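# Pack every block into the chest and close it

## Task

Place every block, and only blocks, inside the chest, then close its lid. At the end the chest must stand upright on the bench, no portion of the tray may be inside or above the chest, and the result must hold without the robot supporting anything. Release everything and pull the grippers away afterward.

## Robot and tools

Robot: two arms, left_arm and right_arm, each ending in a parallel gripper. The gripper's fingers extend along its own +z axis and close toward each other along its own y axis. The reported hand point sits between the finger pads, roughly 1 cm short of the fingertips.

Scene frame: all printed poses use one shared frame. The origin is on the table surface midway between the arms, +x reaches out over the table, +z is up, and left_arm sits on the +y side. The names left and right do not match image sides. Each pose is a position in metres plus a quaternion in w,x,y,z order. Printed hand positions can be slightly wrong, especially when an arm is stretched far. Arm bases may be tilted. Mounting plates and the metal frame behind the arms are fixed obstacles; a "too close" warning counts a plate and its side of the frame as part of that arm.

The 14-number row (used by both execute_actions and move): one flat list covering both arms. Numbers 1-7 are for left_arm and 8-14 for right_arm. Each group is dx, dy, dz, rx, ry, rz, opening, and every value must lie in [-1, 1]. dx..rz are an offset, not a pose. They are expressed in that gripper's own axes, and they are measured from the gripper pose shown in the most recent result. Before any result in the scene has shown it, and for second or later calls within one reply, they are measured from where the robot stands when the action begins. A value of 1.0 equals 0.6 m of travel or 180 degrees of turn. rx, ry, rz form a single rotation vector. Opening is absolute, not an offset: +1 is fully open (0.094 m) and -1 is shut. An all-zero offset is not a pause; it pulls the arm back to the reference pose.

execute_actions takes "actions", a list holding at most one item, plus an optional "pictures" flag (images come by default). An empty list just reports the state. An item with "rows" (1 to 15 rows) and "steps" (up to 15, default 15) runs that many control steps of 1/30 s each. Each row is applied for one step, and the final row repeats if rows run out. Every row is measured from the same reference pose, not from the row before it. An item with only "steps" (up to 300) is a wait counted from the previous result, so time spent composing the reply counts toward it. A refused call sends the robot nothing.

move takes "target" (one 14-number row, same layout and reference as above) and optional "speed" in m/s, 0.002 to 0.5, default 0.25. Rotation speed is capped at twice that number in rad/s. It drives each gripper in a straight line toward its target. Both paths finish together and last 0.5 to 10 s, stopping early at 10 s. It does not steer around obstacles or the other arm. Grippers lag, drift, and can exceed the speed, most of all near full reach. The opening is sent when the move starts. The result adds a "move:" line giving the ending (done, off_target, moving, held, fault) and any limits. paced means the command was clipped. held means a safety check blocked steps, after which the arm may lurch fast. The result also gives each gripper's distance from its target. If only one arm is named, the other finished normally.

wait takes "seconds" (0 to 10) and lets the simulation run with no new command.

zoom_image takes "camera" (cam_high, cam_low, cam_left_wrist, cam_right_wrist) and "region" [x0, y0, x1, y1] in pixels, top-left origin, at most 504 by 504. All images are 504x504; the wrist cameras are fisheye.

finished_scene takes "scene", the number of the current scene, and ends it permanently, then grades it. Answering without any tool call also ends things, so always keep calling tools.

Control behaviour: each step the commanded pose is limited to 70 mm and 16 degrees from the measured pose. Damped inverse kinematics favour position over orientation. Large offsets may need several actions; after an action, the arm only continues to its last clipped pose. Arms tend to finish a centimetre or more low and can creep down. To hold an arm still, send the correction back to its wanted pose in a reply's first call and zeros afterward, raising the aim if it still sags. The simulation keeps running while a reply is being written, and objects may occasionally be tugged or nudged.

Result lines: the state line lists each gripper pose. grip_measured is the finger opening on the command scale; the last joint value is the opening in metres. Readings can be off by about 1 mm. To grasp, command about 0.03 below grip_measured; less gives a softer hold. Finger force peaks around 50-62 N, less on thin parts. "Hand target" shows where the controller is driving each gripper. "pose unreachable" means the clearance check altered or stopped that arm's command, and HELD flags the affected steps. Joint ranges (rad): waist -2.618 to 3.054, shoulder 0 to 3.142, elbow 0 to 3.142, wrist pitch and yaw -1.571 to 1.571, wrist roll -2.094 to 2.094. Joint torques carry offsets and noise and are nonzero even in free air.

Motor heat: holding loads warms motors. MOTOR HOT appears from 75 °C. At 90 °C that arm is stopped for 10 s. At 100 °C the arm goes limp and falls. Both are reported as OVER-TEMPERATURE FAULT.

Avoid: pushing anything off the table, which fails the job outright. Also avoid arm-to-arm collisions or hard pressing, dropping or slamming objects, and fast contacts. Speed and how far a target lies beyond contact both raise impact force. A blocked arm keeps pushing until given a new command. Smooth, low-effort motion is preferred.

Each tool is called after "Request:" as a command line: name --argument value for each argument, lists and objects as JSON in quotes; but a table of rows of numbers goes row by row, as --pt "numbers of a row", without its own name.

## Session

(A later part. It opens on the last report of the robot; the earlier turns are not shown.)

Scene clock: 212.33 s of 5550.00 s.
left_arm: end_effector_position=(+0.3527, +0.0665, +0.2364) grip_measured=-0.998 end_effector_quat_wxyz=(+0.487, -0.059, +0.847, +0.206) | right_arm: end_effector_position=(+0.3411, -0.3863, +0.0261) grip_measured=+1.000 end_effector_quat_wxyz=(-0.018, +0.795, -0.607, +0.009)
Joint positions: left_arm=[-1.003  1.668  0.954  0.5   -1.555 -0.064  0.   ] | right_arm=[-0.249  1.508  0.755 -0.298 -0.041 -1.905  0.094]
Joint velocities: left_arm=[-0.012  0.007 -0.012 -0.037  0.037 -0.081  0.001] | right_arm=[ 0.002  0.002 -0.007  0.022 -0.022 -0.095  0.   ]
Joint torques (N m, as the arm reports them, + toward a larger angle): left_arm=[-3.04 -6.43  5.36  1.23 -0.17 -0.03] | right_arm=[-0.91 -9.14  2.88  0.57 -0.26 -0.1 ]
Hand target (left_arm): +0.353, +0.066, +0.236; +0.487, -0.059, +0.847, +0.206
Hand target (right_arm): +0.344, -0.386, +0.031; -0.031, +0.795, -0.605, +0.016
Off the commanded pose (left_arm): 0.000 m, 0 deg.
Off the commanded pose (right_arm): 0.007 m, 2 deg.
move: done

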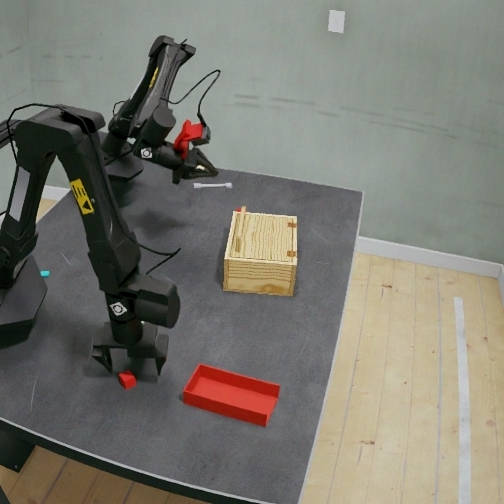

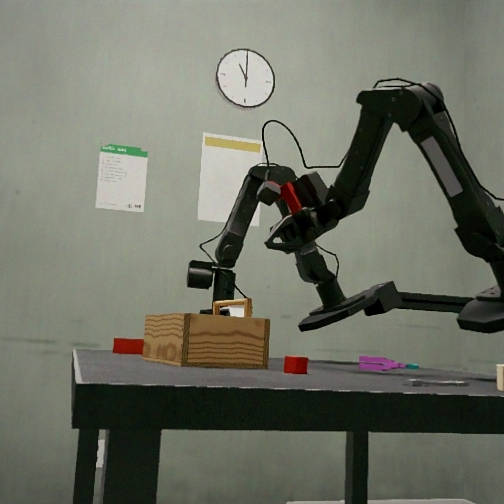

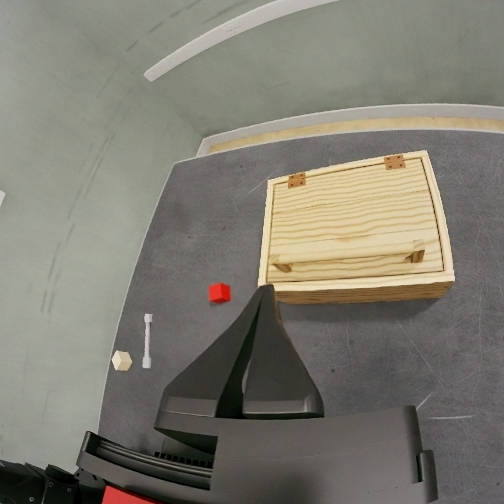

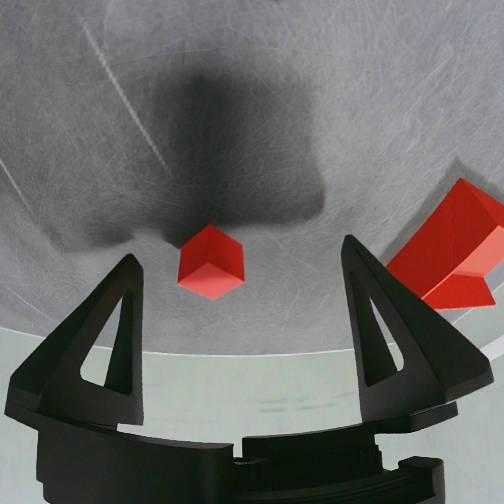

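Request:
move --target '[0.21,0.33,0.155,-0.064,0.364,-0.285,1, 0,0,0,0,0,0,1]'

Scene clock: 227.67 s of 5550.00 s.
left_arm: end_effector_position=(+0.2931, +0.2908, +0.1380) grip_measured=+0.999 end_effector_quat_wxyz=(-0.006, -0.542, +0.841, -0.007) | right_arm: end_effector_position=(+0.3414, -0.3862, +0.0261) grip_measured=+1.000 end_effector_quat_wxyz=(-0.018, +0.795, -0.606, +0.009)
Joint positions: left_arm=[ 0.088  1.232  0.978 -0.836 -0.035 -1.169  0.094] | right_arm=[-0.249  1.508  0.755 -0.297 -0.042 -1.906  0.094]
Joint velocities: left_arm=[ 0.012 -0.002 -0.017  0.007  0.022 -0.037  0.001] | right_arm=[-0.017 -0.002 -0.007 -0.022  0.007  0.022  0.   ]
Joint torques (N m, as the arm reports them, + toward a larger angle): left_arm=[ 0.23 -4.65  7.11  0.29  0.04  0.01] | right_arm=[-0.12 -7.06  3.73  0.52  0.01  0.01]
Hand target (left_arm): +0.297, +0.291, +0.140; -0.008, -0.540, +0.841, -0.008
Hand target (right_arm): +0.341, -0.386, +0.026; -0.018, +0.795, -0.607, +0.009
Off the commanded pose (left_arm): 0.013 m, 1 deg.
Off the commanded pose (right_arm): 0.000 m, 0 deg.
After step 90, 8.77 s passed at rest.
move: off_target (left_arm); limits=paced

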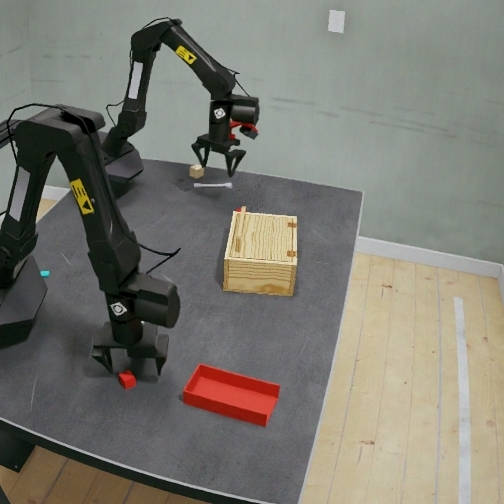

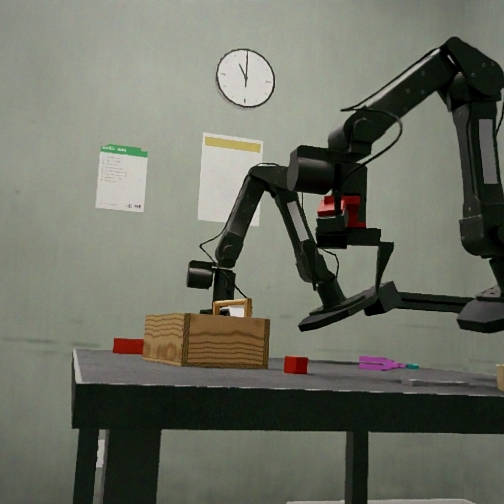

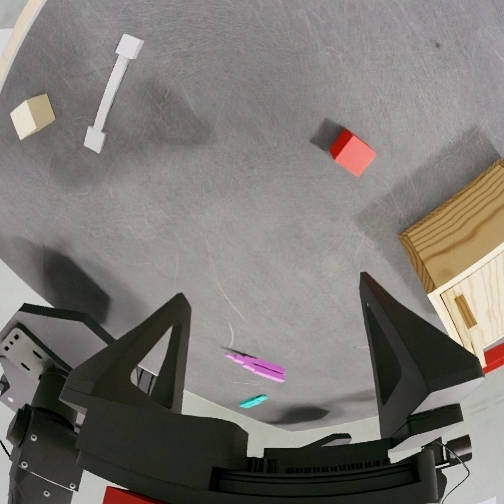

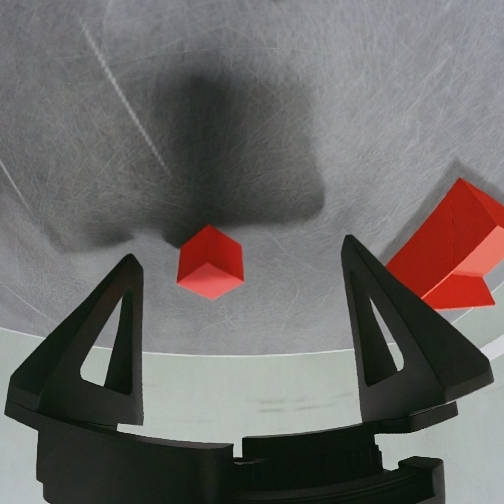

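Request:
move --target '[-0.07,-0.11,0.14,0,0,0,1, 0,0,0,0,0,0,1]'

Scene clock: 233.07 s of 5550.00 s.
left_arm: end_effector_position=(+0.3545, +0.2986, +0.0504) grip_measured=+0.999 end_effector_quat_wxyz=(-0.025, -0.542, +0.840, +0.006) | right_arm: end_effector_position=(+0.3414, -0.3862, +0.0261) grip_measured=+1.000 end_effector_quat_wxyz=(-0.018, +0.795, -0.606, +0.009)
Joint positions: left_arm=[ 0.132  1.665  1.18  -0.649 -0.017 -1.131  0.094] | right_arm=[-0.249  1.508  0.755 -0.297 -0.042 -1.906  0.094]
Joint velocities: left_arm=[-0.002 -0.012  0.002  0.007  0.051 -0.007  0.   ] | right_arm=[-0.017  0.002 -0.007 -0.081  0.007  0.022  0.   ]
Joint torques (N m, as the arm reports them, + toward a larger angle): left_arm=[ 0.25 -8.4   6.8   0.49  0.12  0.08] | right_arm=[-0.12 -7.06  3.74  0.53  0.    0.01]
Hand target (left_arm): +0.371, +0.301, +0.056; -0.006, -0.542, +0.841, -0.007
Hand target (right_arm): +0.341, -0.386, +0.026; -0.018, +0.795, -0.606, +0.009
Off the commanded pose (left_arm): 0.016 m, 3 deg.
Off the commanded pose (right_arm): 0.000 m, 0 deg.
After step 90, 1.37 s passed at rest.
move: off_target (left_arm)

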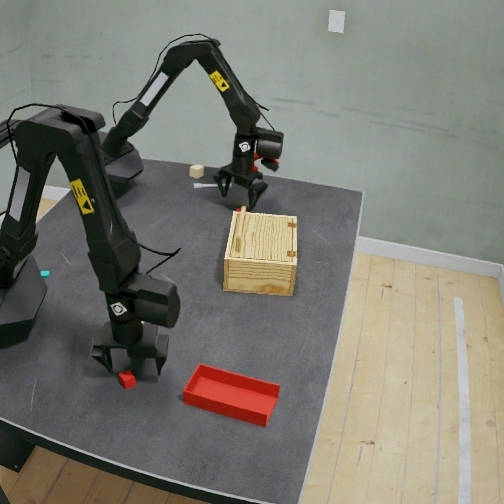

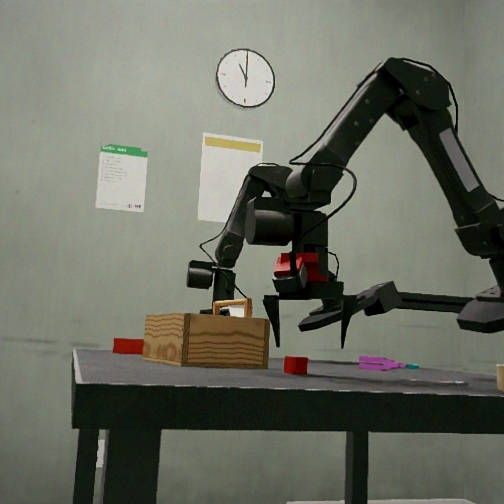

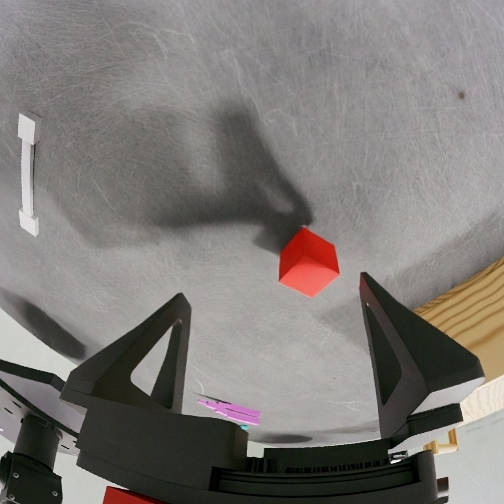

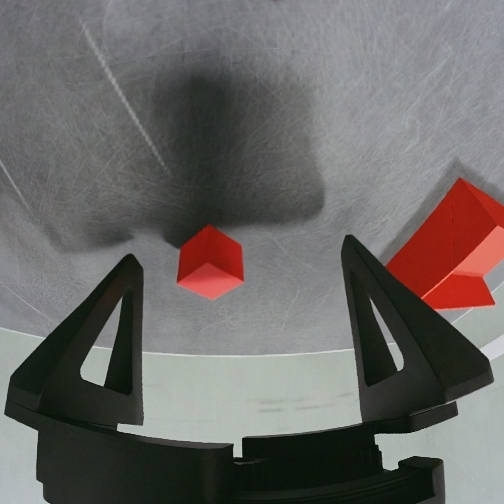

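Request:
move --target '[0,-0.04,0.045,0,0,-0.22,1, 0,0,0,0,0,0,1]' --speed 0.1

Request:
move --target '[0,0,0,0,0,0,-1, 0,0,0,0,0,0,1]'

Scene clock: 240.07 s of 5550.00 s.
left_arm: end_effector_position=(+0.3625, +0.2906, +0.0210) grip_measured=+0.999 end_effector_quat_wxyz=(+0.033, +0.793, -0.608, -0.023) | right_arm: end_effector_position=(+0.3414, -0.3862, +0.0261) grip_measured=+1.000 end_effector_quat_wxyz=(-0.018, +0.795, -0.606, +0.009)
Joint positions: left_arm=[ 0.115  1.786  1.241 -0.619 -0.016 -1.835  0.094] | right_arm=[-0.249  1.508  0.755 -0.297 -0.042 -1.906  0.094]
Joint velocities: left_arm=[-0.012  0.002  0.002  0.007  0.066 -0.037  0.   ] | right_arm=[ 0.002 -0.022 -0.022 -0.022 -0.007  0.051  0.   ]
Joint torques (N m, as the arm reports them, + toward a larger angle): left_arm=[-0.91 -8.36  6.57  0.36 -0.11 -0.14] | right_arm=[-0.11 -7.06  3.72  0.53 -0.01  0.01]
Hand target (left_arm): +0.375, +0.289, +0.023; +0.021, +0.794, -0.607, -0.014
Hand target (right_arm): +0.341, -0.386, +0.026; -0.018, +0.795, -0.606, +0.009
Off the commanded pose (left_arm): 0.013 m, 2 deg.
Off the commanded pose (right_arm): 0.000 m, 0 deg.
After step 90, 0.17 s passed at rest.
move: off_target (left_arm)

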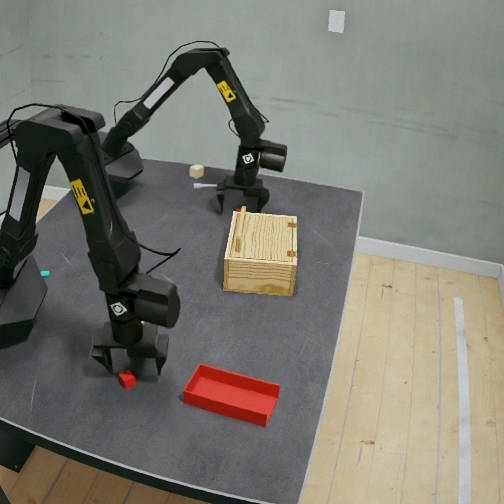

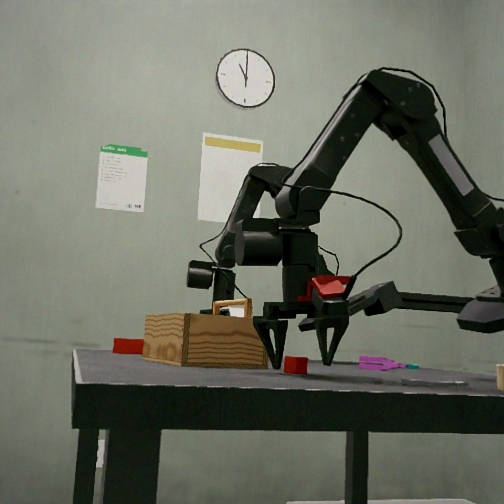

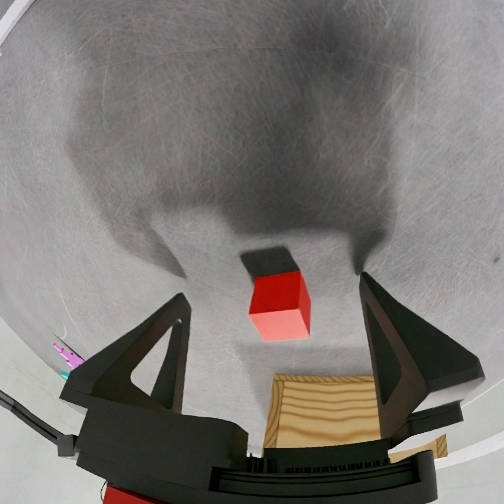

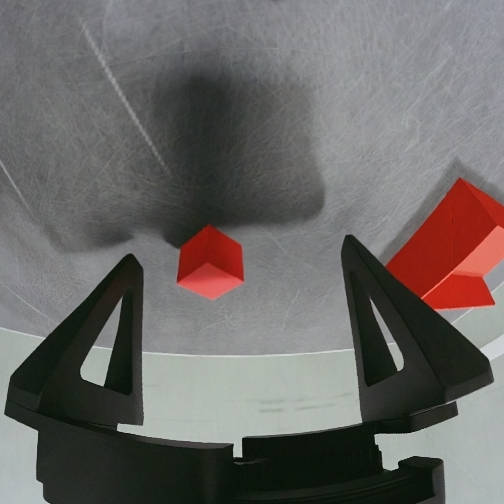

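Scene clock: 240.57 s of 5550.00 s.
left_arm: end_effector_position=(+0.3625, +0.2906, +0.0210) grip_measured=-0.502 end_effector_quat_wxyz=(+0.033, +0.793, -0.608, -0.023) | right_arm: end_effector_position=(+0.3414, -0.3862, +0.0261) grip_measured=+1.000 end_effector_quat_wxyz=(-0.018, +0.795, -0.606, +0.009)
Joint positions: left_arm=[ 0.115  1.786  1.241 -0.619 -0.016 -1.836  0.023] | right_arm=[-0.249  1.508  0.755 -0.297 -0.042 -1.906  0.094]
Joint velocities: left_arm=[ 0.012  0.017  0.017  0.037 -0.066  0.037  0.001] | right_arm=[-0.017  0.022 -0.007  0.022 -0.007 -0.037  0.   ]
Joint torques (N m, as the arm reports them, + toward a larger angle): left_arm=[-0.1  -8.85  4.62  0.28  0.01 -0.03] | right_arm=[-0.12 -7.06  3.73  0.53 -0.01  0.  ]
Hand target (left_arm): +0.362, +0.291, +0.021; +0.033, +0.793, -0.608, -0.023
Hand target (right_arm): +0.341, -0.386, +0.026; -0.018, +0.795, -0.606, +0.009
Off the commanded pose (left_arm): 0.000 m, 0 deg.
Off the commanded pose (right_arm): 0.000 m, 0 deg.
move: done

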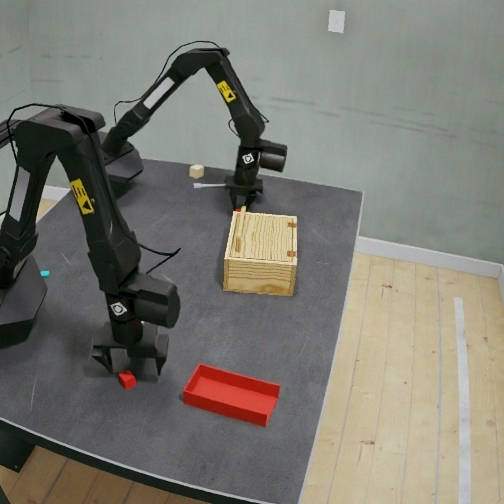

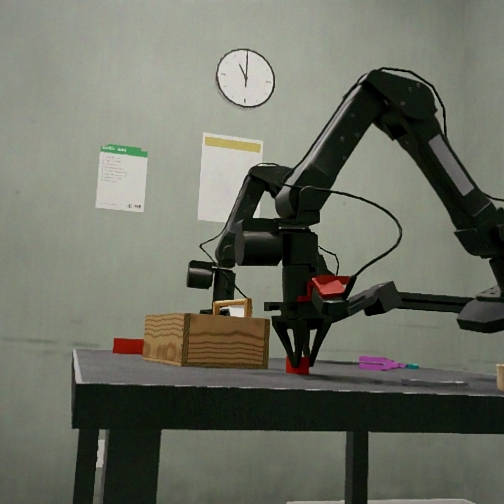

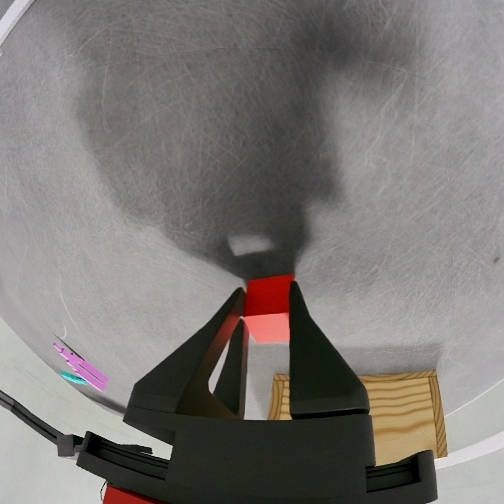

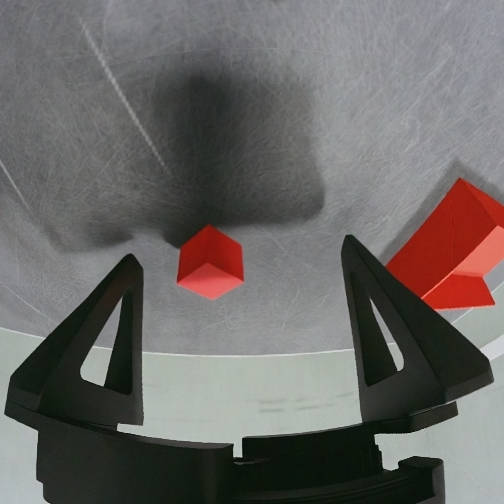

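Request:
move --target '[0.03,0.2,-0.1,0,0,0,-0.6, 0,0,0,0,0,0,1]'

Request:
move --target '[0.48,0.13,0.07,0,0,0.2,-0.6, 0,0,0,0,0,0,1]'

Scene clock: 246.70 s of 5550.00 s.
left_arm: end_effector_position=(+0.2663, +0.2397, +0.0873) grip_measured=-0.502 end_effector_quat_wxyz=(+0.035, +0.792, -0.609, -0.009) | right_arm: end_effector_position=(+0.3414, -0.3862, +0.0261) grip_measured=+1.000 end_effector_quat_wxyz=(-0.018, +0.795, -0.606, +0.009)
Joint positions: left_arm=[-0.102  1.338  0.84  -0.653 -0.085 -2.031  0.023] | right_arm=[-0.249  1.508  0.755 -0.297 -0.042 -1.906  0.094]
Joint velocities: left_arm=[ 0.007 -0.007 -0.007 -0.007 -0.037 -0.037 -0.001] | right_arm=[-0.012 -0.007 -0.027  0.037  0.037 -0.066  0.   ]
Joint torques (N m, as the arm reports them, + toward a larger angle): left_arm=[-1.37 -6.54  3.37  0.14 -0.15 -0.13] | right_arm=[-0.13 -7.07  3.73  0.53  0.    0.  ]
Hand target (left_arm): +0.256, +0.243, +0.088; +0.032, +0.792, -0.609, -0.023
Hand target (right_arm): +0.341, -0.386, +0.026; -0.018, +0.795, -0.606, +0.009
Off the commanded pose (left_arm): 0.011 m, 2 deg.
Off the commanded pose (right_arm): 0.000 m, 0 deg.
After step 90, 2.00 s passed at rest.
move: off_target (left_arm)

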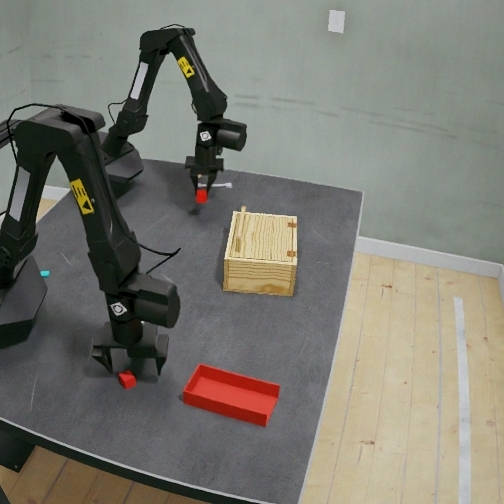

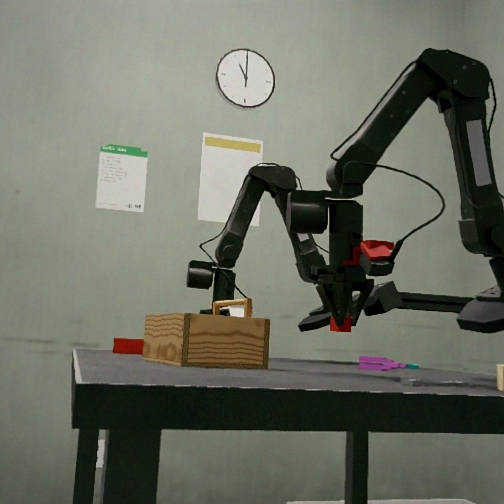

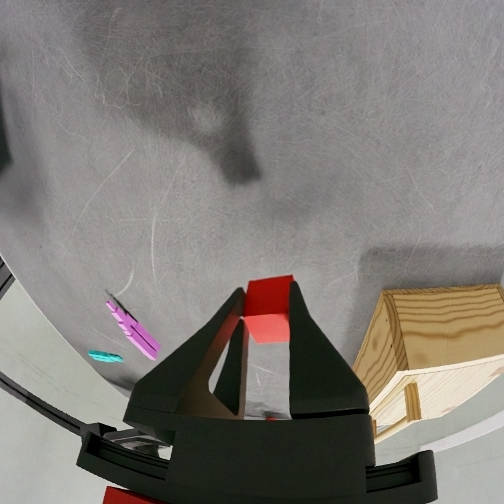

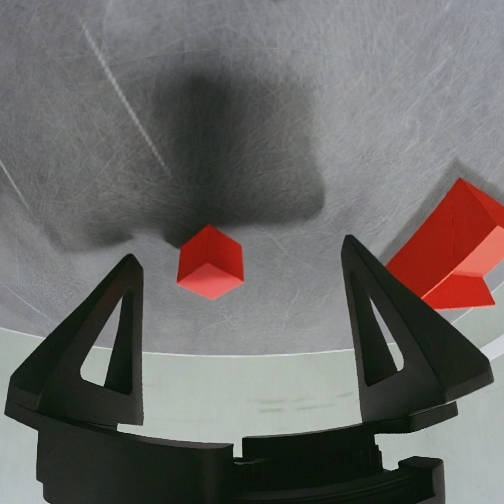

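Scene clock: 248.67 s of 5550.00 s.
left_arm: end_effector_position=(+0.2654, -0.0547, +0.0543) grip_measured=-0.502 end_effector_quat_wxyz=(-0.045, -0.554, +0.831, -0.004) | right_arm: end_effector_position=(+0.3414, -0.3862, +0.0261) grip_measured=+1.000 end_effector_quat_wxyz=(-0.018, +0.795, -0.606, +0.009)
Joint positions: left_arm=[-0.827  2.128  1.618 -0.796 -0.322 -2.072  0.023] | right_arm=[-0.249  1.508  0.755 -0.297 -0.042 -1.906  0.094]
Joint velocities: left_arm=[-0.002 -0.012 -0.007 -0.066 -0.007  0.022 -0.001] | right_arm=[-0.002  0.002 -0.007 -0.007  0.007  0.007  0.   ]
Joint torques (N m, as the arm reports them, + toward a larger angle): left_arm=[-4.89 -9.39  7.14  0.19 -0.11 -0.13] | right_arm=[-0.11 -7.05  3.73  0.53 -0.01  0.  ]
Hand target (left_arm): +0.271, -0.057, +0.060; -0.035, -0.556, +0.830, -0.006
Hand target (right_arm): +0.341, -0.386, +0.026; -0.018, +0.795, -0.606, +0.009
Off the commanded pose (left_arm): 0.007 m, 2 deg.
Off the commanded pose (right_arm): 0.000 m, 0 deg.
joint sent to its limit (left arm) — the command would take joint 6 (wrist roll) past its lower limit, so that joint was sent only as far as its limit.
move: done

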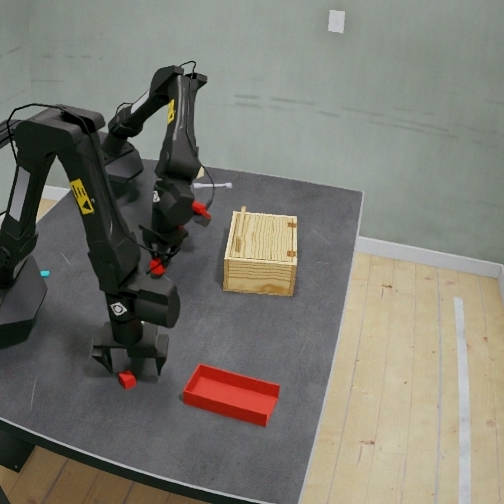

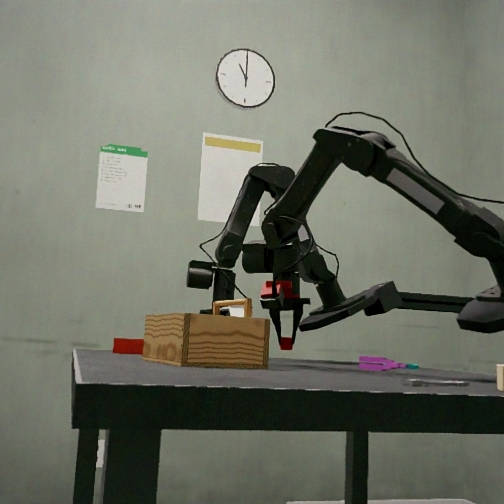

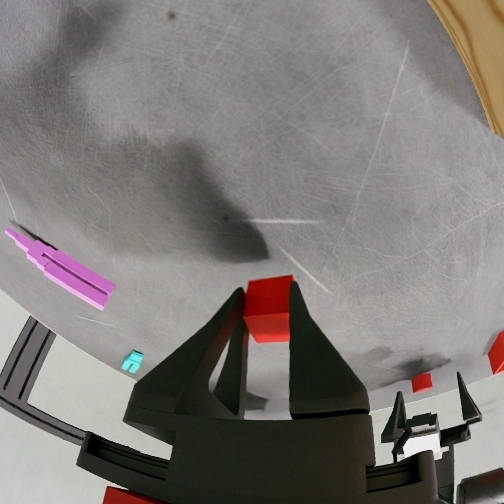

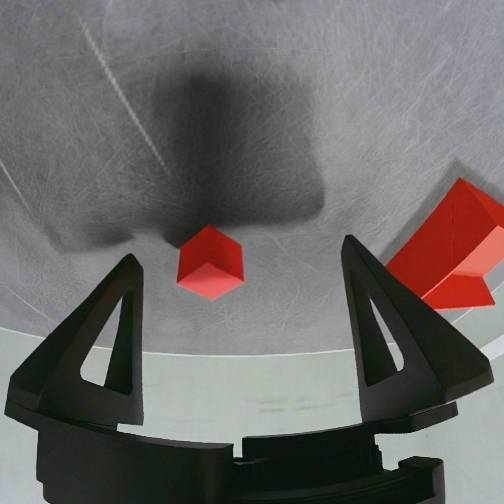

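Request:
move --target '[0,0,0.05,0,0,0,-0.6, 0,0,0,0,0,0,1]' --speed 0.1

Request:
move --target '[0,0,0,0,0,0,1, 0,0,0,0,0,0,1]'

Request:
move --target '[0,0,-0.1,0,0,0,1, 0,0,0,0,0,0,1]'

Request:
move --target '[-0.82,0.52,0,0,0,0,1, 0,0,0,0,0,0,1]' --speed 0.4

Scene clock: 255.67 s of 5550.00 s.
left_arm: end_effector_position=(+0.2687, -0.0578, +0.0270) grip_measured=-0.502 end_effector_quat_wxyz=(-0.042, -0.560, +0.827, -0.007) | right_arm: end_effector_position=(+0.3414, -0.3862, +0.0261) grip_measured=+1.000 end_effector_quat_wxyz=(-0.018, +0.795, -0.606, +0.009)
Joint positions: left_arm=[-0.802  2.189  1.618 -0.719 -0.32  -2.058  0.023] | right_arm=[-0.249  1.508  0.755 -0.297 -0.042 -1.906  0.094]
Joint velocities: left_arm=[-0.007 -0.007  0.017  0.007  0.022  0.007  0.001] | right_arm=[-0.007  0.017 -0.007  0.11  -0.037  0.022  0.   ]
Joint torques (N m, as the arm reports them, + toward a larger angle): left_arm=[-4.64 -9.8   3.74  0.41  0.11  0.12] | right_arm=[-0.12 -7.05  3.72  0.53  0.    0.  ]
Hand target (left_arm): +0.263, -0.057, +0.025; -0.045, -0.554, +0.831, -0.003
Hand target (right_arm): +0.341, -0.386, +0.026; -0.018, +0.795, -0.606, +0.009
Off the commanded pose (left_arm): 0.006 m, 1 deg.
Off the commanded pose (right_arm): 0.000 m, 0 deg.
After step 90, 3.10 s passed at rest.
move: done

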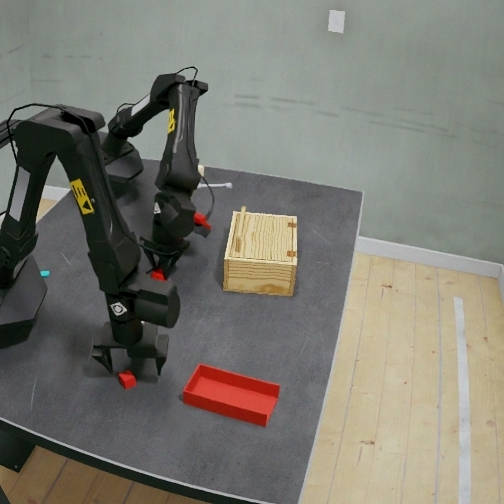

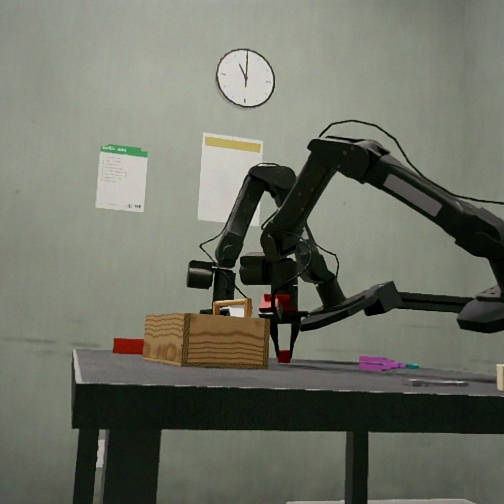

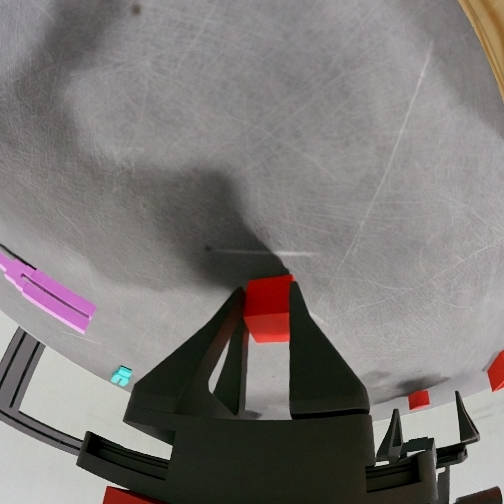

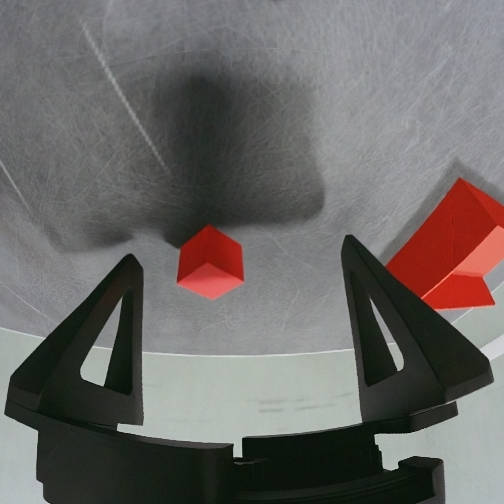

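Scene clock: 256.17 s of 5550.00 s.
left_arm: end_effector_position=(+0.2687, -0.0578, +0.0270) grip_measured=+0.998 end_effector_quat_wxyz=(-0.042, -0.560, +0.827, -0.007) | right_arm: end_effector_position=(+0.3414, -0.3862, +0.0261) grip_measured=+1.000 end_effector_quat_wxyz=(-0.018, +0.795, -0.606, +0.009)
Joint positions: left_arm=[-0.802  2.189  1.618 -0.719 -0.32  -2.058  0.094] | right_arm=[-0.249  1.508  0.755 -0.297 -0.042 -1.906  0.094]
Joint velocities: left_arm=[ 0.017 -0.017  0.002 -0.051 -0.066 -0.051 -0.001] | right_arm=[-0.002 -0.007 -0.012 -0.007 -0.051  0.022  0.   ]
Joint torques (N m, as the arm reports them, + toward a larger angle): left_arm=[-4.31 -9.91  5.    0.41  0.06 -0.04] | right_arm=[-0.11 -7.06  3.74  0.53 -0.01  0.01]
Hand target (left_arm): +0.269, -0.058, +0.027; -0.042, -0.560, +0.827, -0.006
Hand target (right_arm): +0.341, -0.386, +0.026; -0.018, +0.795, -0.606, +0.009
Off the commanded pose (left_arm): 0.000 m, 0 deg.
Off the commanded pose (right_arm): 0.000 m, 0 deg.
move: done

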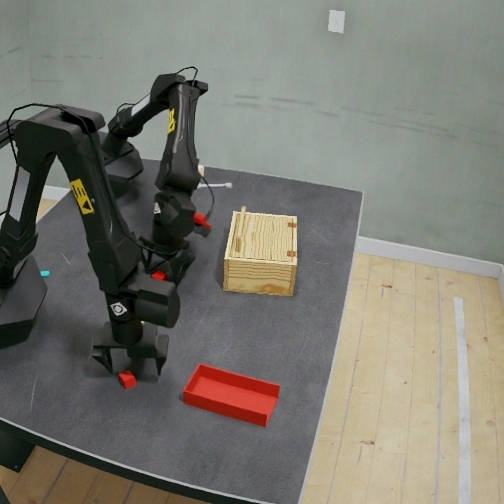

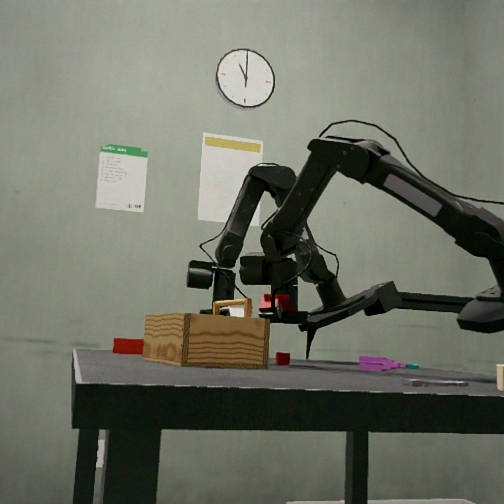

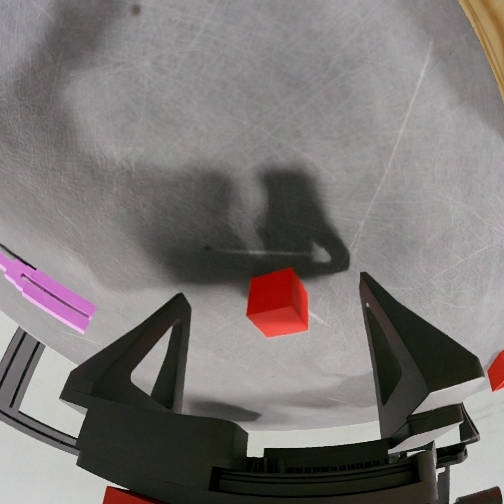

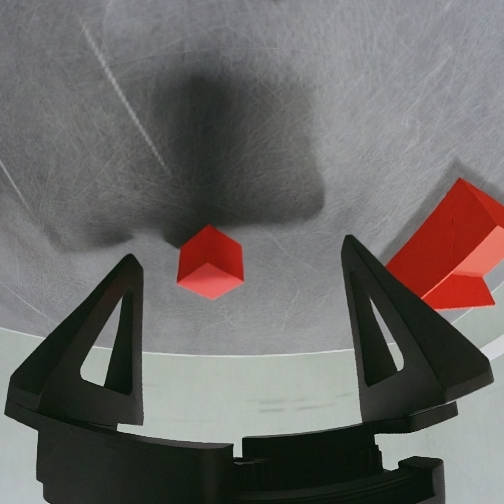

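Scene clock: 257.13 s of 5550.00 s.
left_arm: end_effector_position=(+0.2678, -0.0463, +0.0744) grip_measured=+0.998 end_effector_quat_wxyz=(-0.046, -0.552, +0.833, -0.000) | right_arm: end_effector_position=(+0.3414, -0.3862, +0.0261) grip_measured=+1.000 end_effector_quat_wxyz=(-0.018, +0.795, -0.606, +0.009)
Joint positions: left_arm=[-0.829  2.076  1.618 -0.856 -0.32  -2.071  0.094] | right_arm=[-0.249  1.508  0.755 -0.297 -0.042 -1.906  0.094]
Joint velocities: left_arm=[-0.002 -0.002 -0.002 -0.022  0.022  0.037  0.   ] | right_arm=[ 0.017 -0.002 -0.012  0.051 -0.007  0.007  0.   ]
Joint torques (N m, as the arm reports them, + toward a larger angle): left_arm=[ -5.17 -10.     7.3    0.17   0.01  -0.13] | right_arm=[-0.11 -7.06  3.73  0.53 -0.01  0.  ]
Hand target (left_arm): +0.272, -0.053, +0.086; -0.045, -0.553, +0.832, -0.011
Hand target (right_arm): +0.341, -0.386, +0.026; -0.018, +0.795, -0.606, +0.009
Off the commanded pose (left_arm): 0.015 m, 1 deg.
Off the commanded pose (right_arm): 0.000 m, 0 deg.
joint sent to its limit (left arm) — the command would take joint 6 (wrist roll) past its lower limit, so that joint was sent only as far as its limit.
move: off_target (left_arm)

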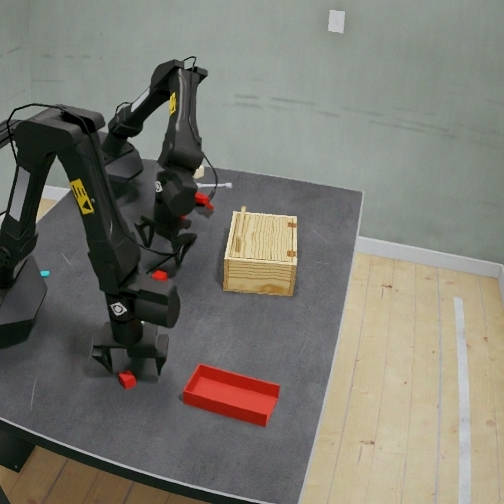

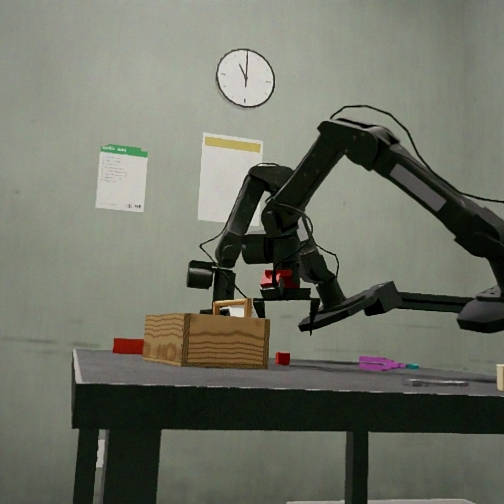

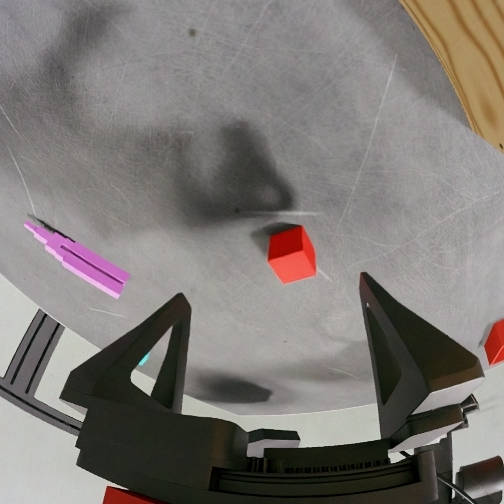

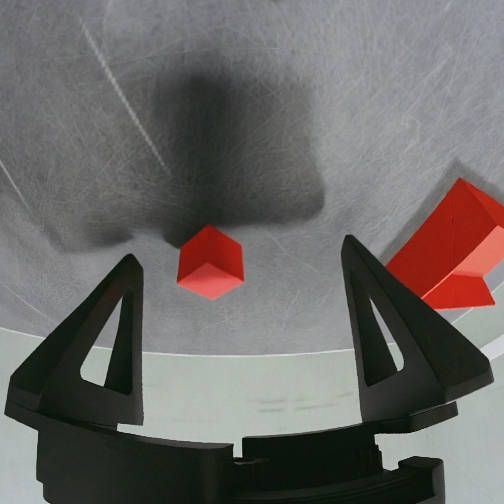

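Scene clock: 259.43 s of 5550.00 s.
left_arm: end_effector_position=(+0.1531, +0.5091, +0.0438) grip_measured=+0.998 end_effector_quat_wxyz=(-0.061, -0.558, +0.828, -0.005) | right_arm: end_effector_position=(+0.3414, -0.3862, +0.0261) grip_measured=+1.000 end_effector_quat_wxyz=(-0.018, +0.795, -0.606, +0.009)
Joint positions: left_arm=[ 1.107  1.688  0.841 -0.534  0.343 -0.22   0.094] | right_arm=[-0.249  1.508  0.755 -0.297 -0.042 -1.906  0.094]
Joint velocities: left_arm=[ 0.007 -0.002 -0.002 -0.081  0.022 -0.095 -0.   ] | right_arm=[-0.007 -0.012 -0.002 -0.022 -0.007 -0.007  0.   ]
Joint torques (N m, as the arm reports them, + toward a larger angle): left_arm=[ 2.97 -5.5   5.48  0.12  0.12  0.03] | right_arm=[-0.13 -7.06  3.72  0.53 -0.01  0.01]
Hand target (left_arm): +0.159, +0.516, +0.047; -0.053, -0.555, +0.830, -0.008
Hand target (right_arm): +0.341, -0.386, +0.026; -0.018, +0.795, -0.606, +0.009
Off the commanded pose (left_arm): 0.028 m, 2 deg.
Off the commanded pose (right_arm): 0.000 m, 0 deg.
move: off_target (left_arm)

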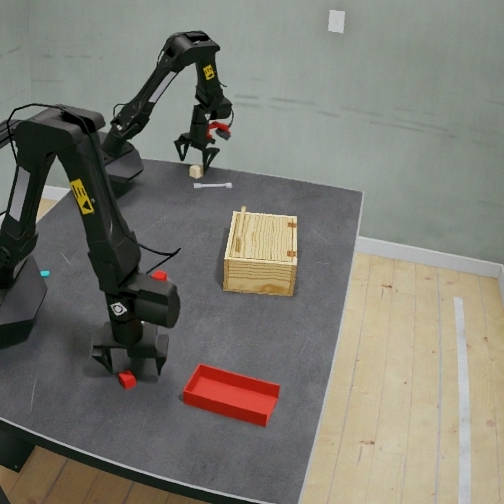

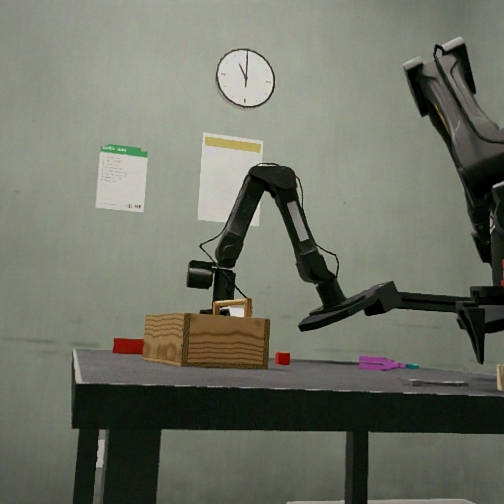

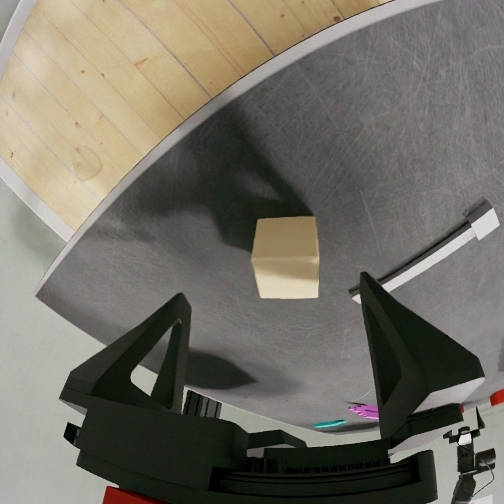

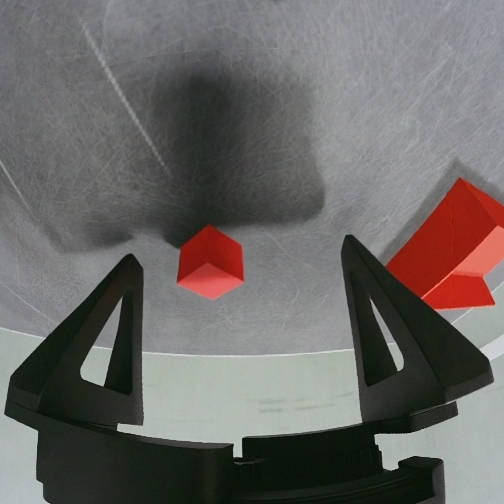

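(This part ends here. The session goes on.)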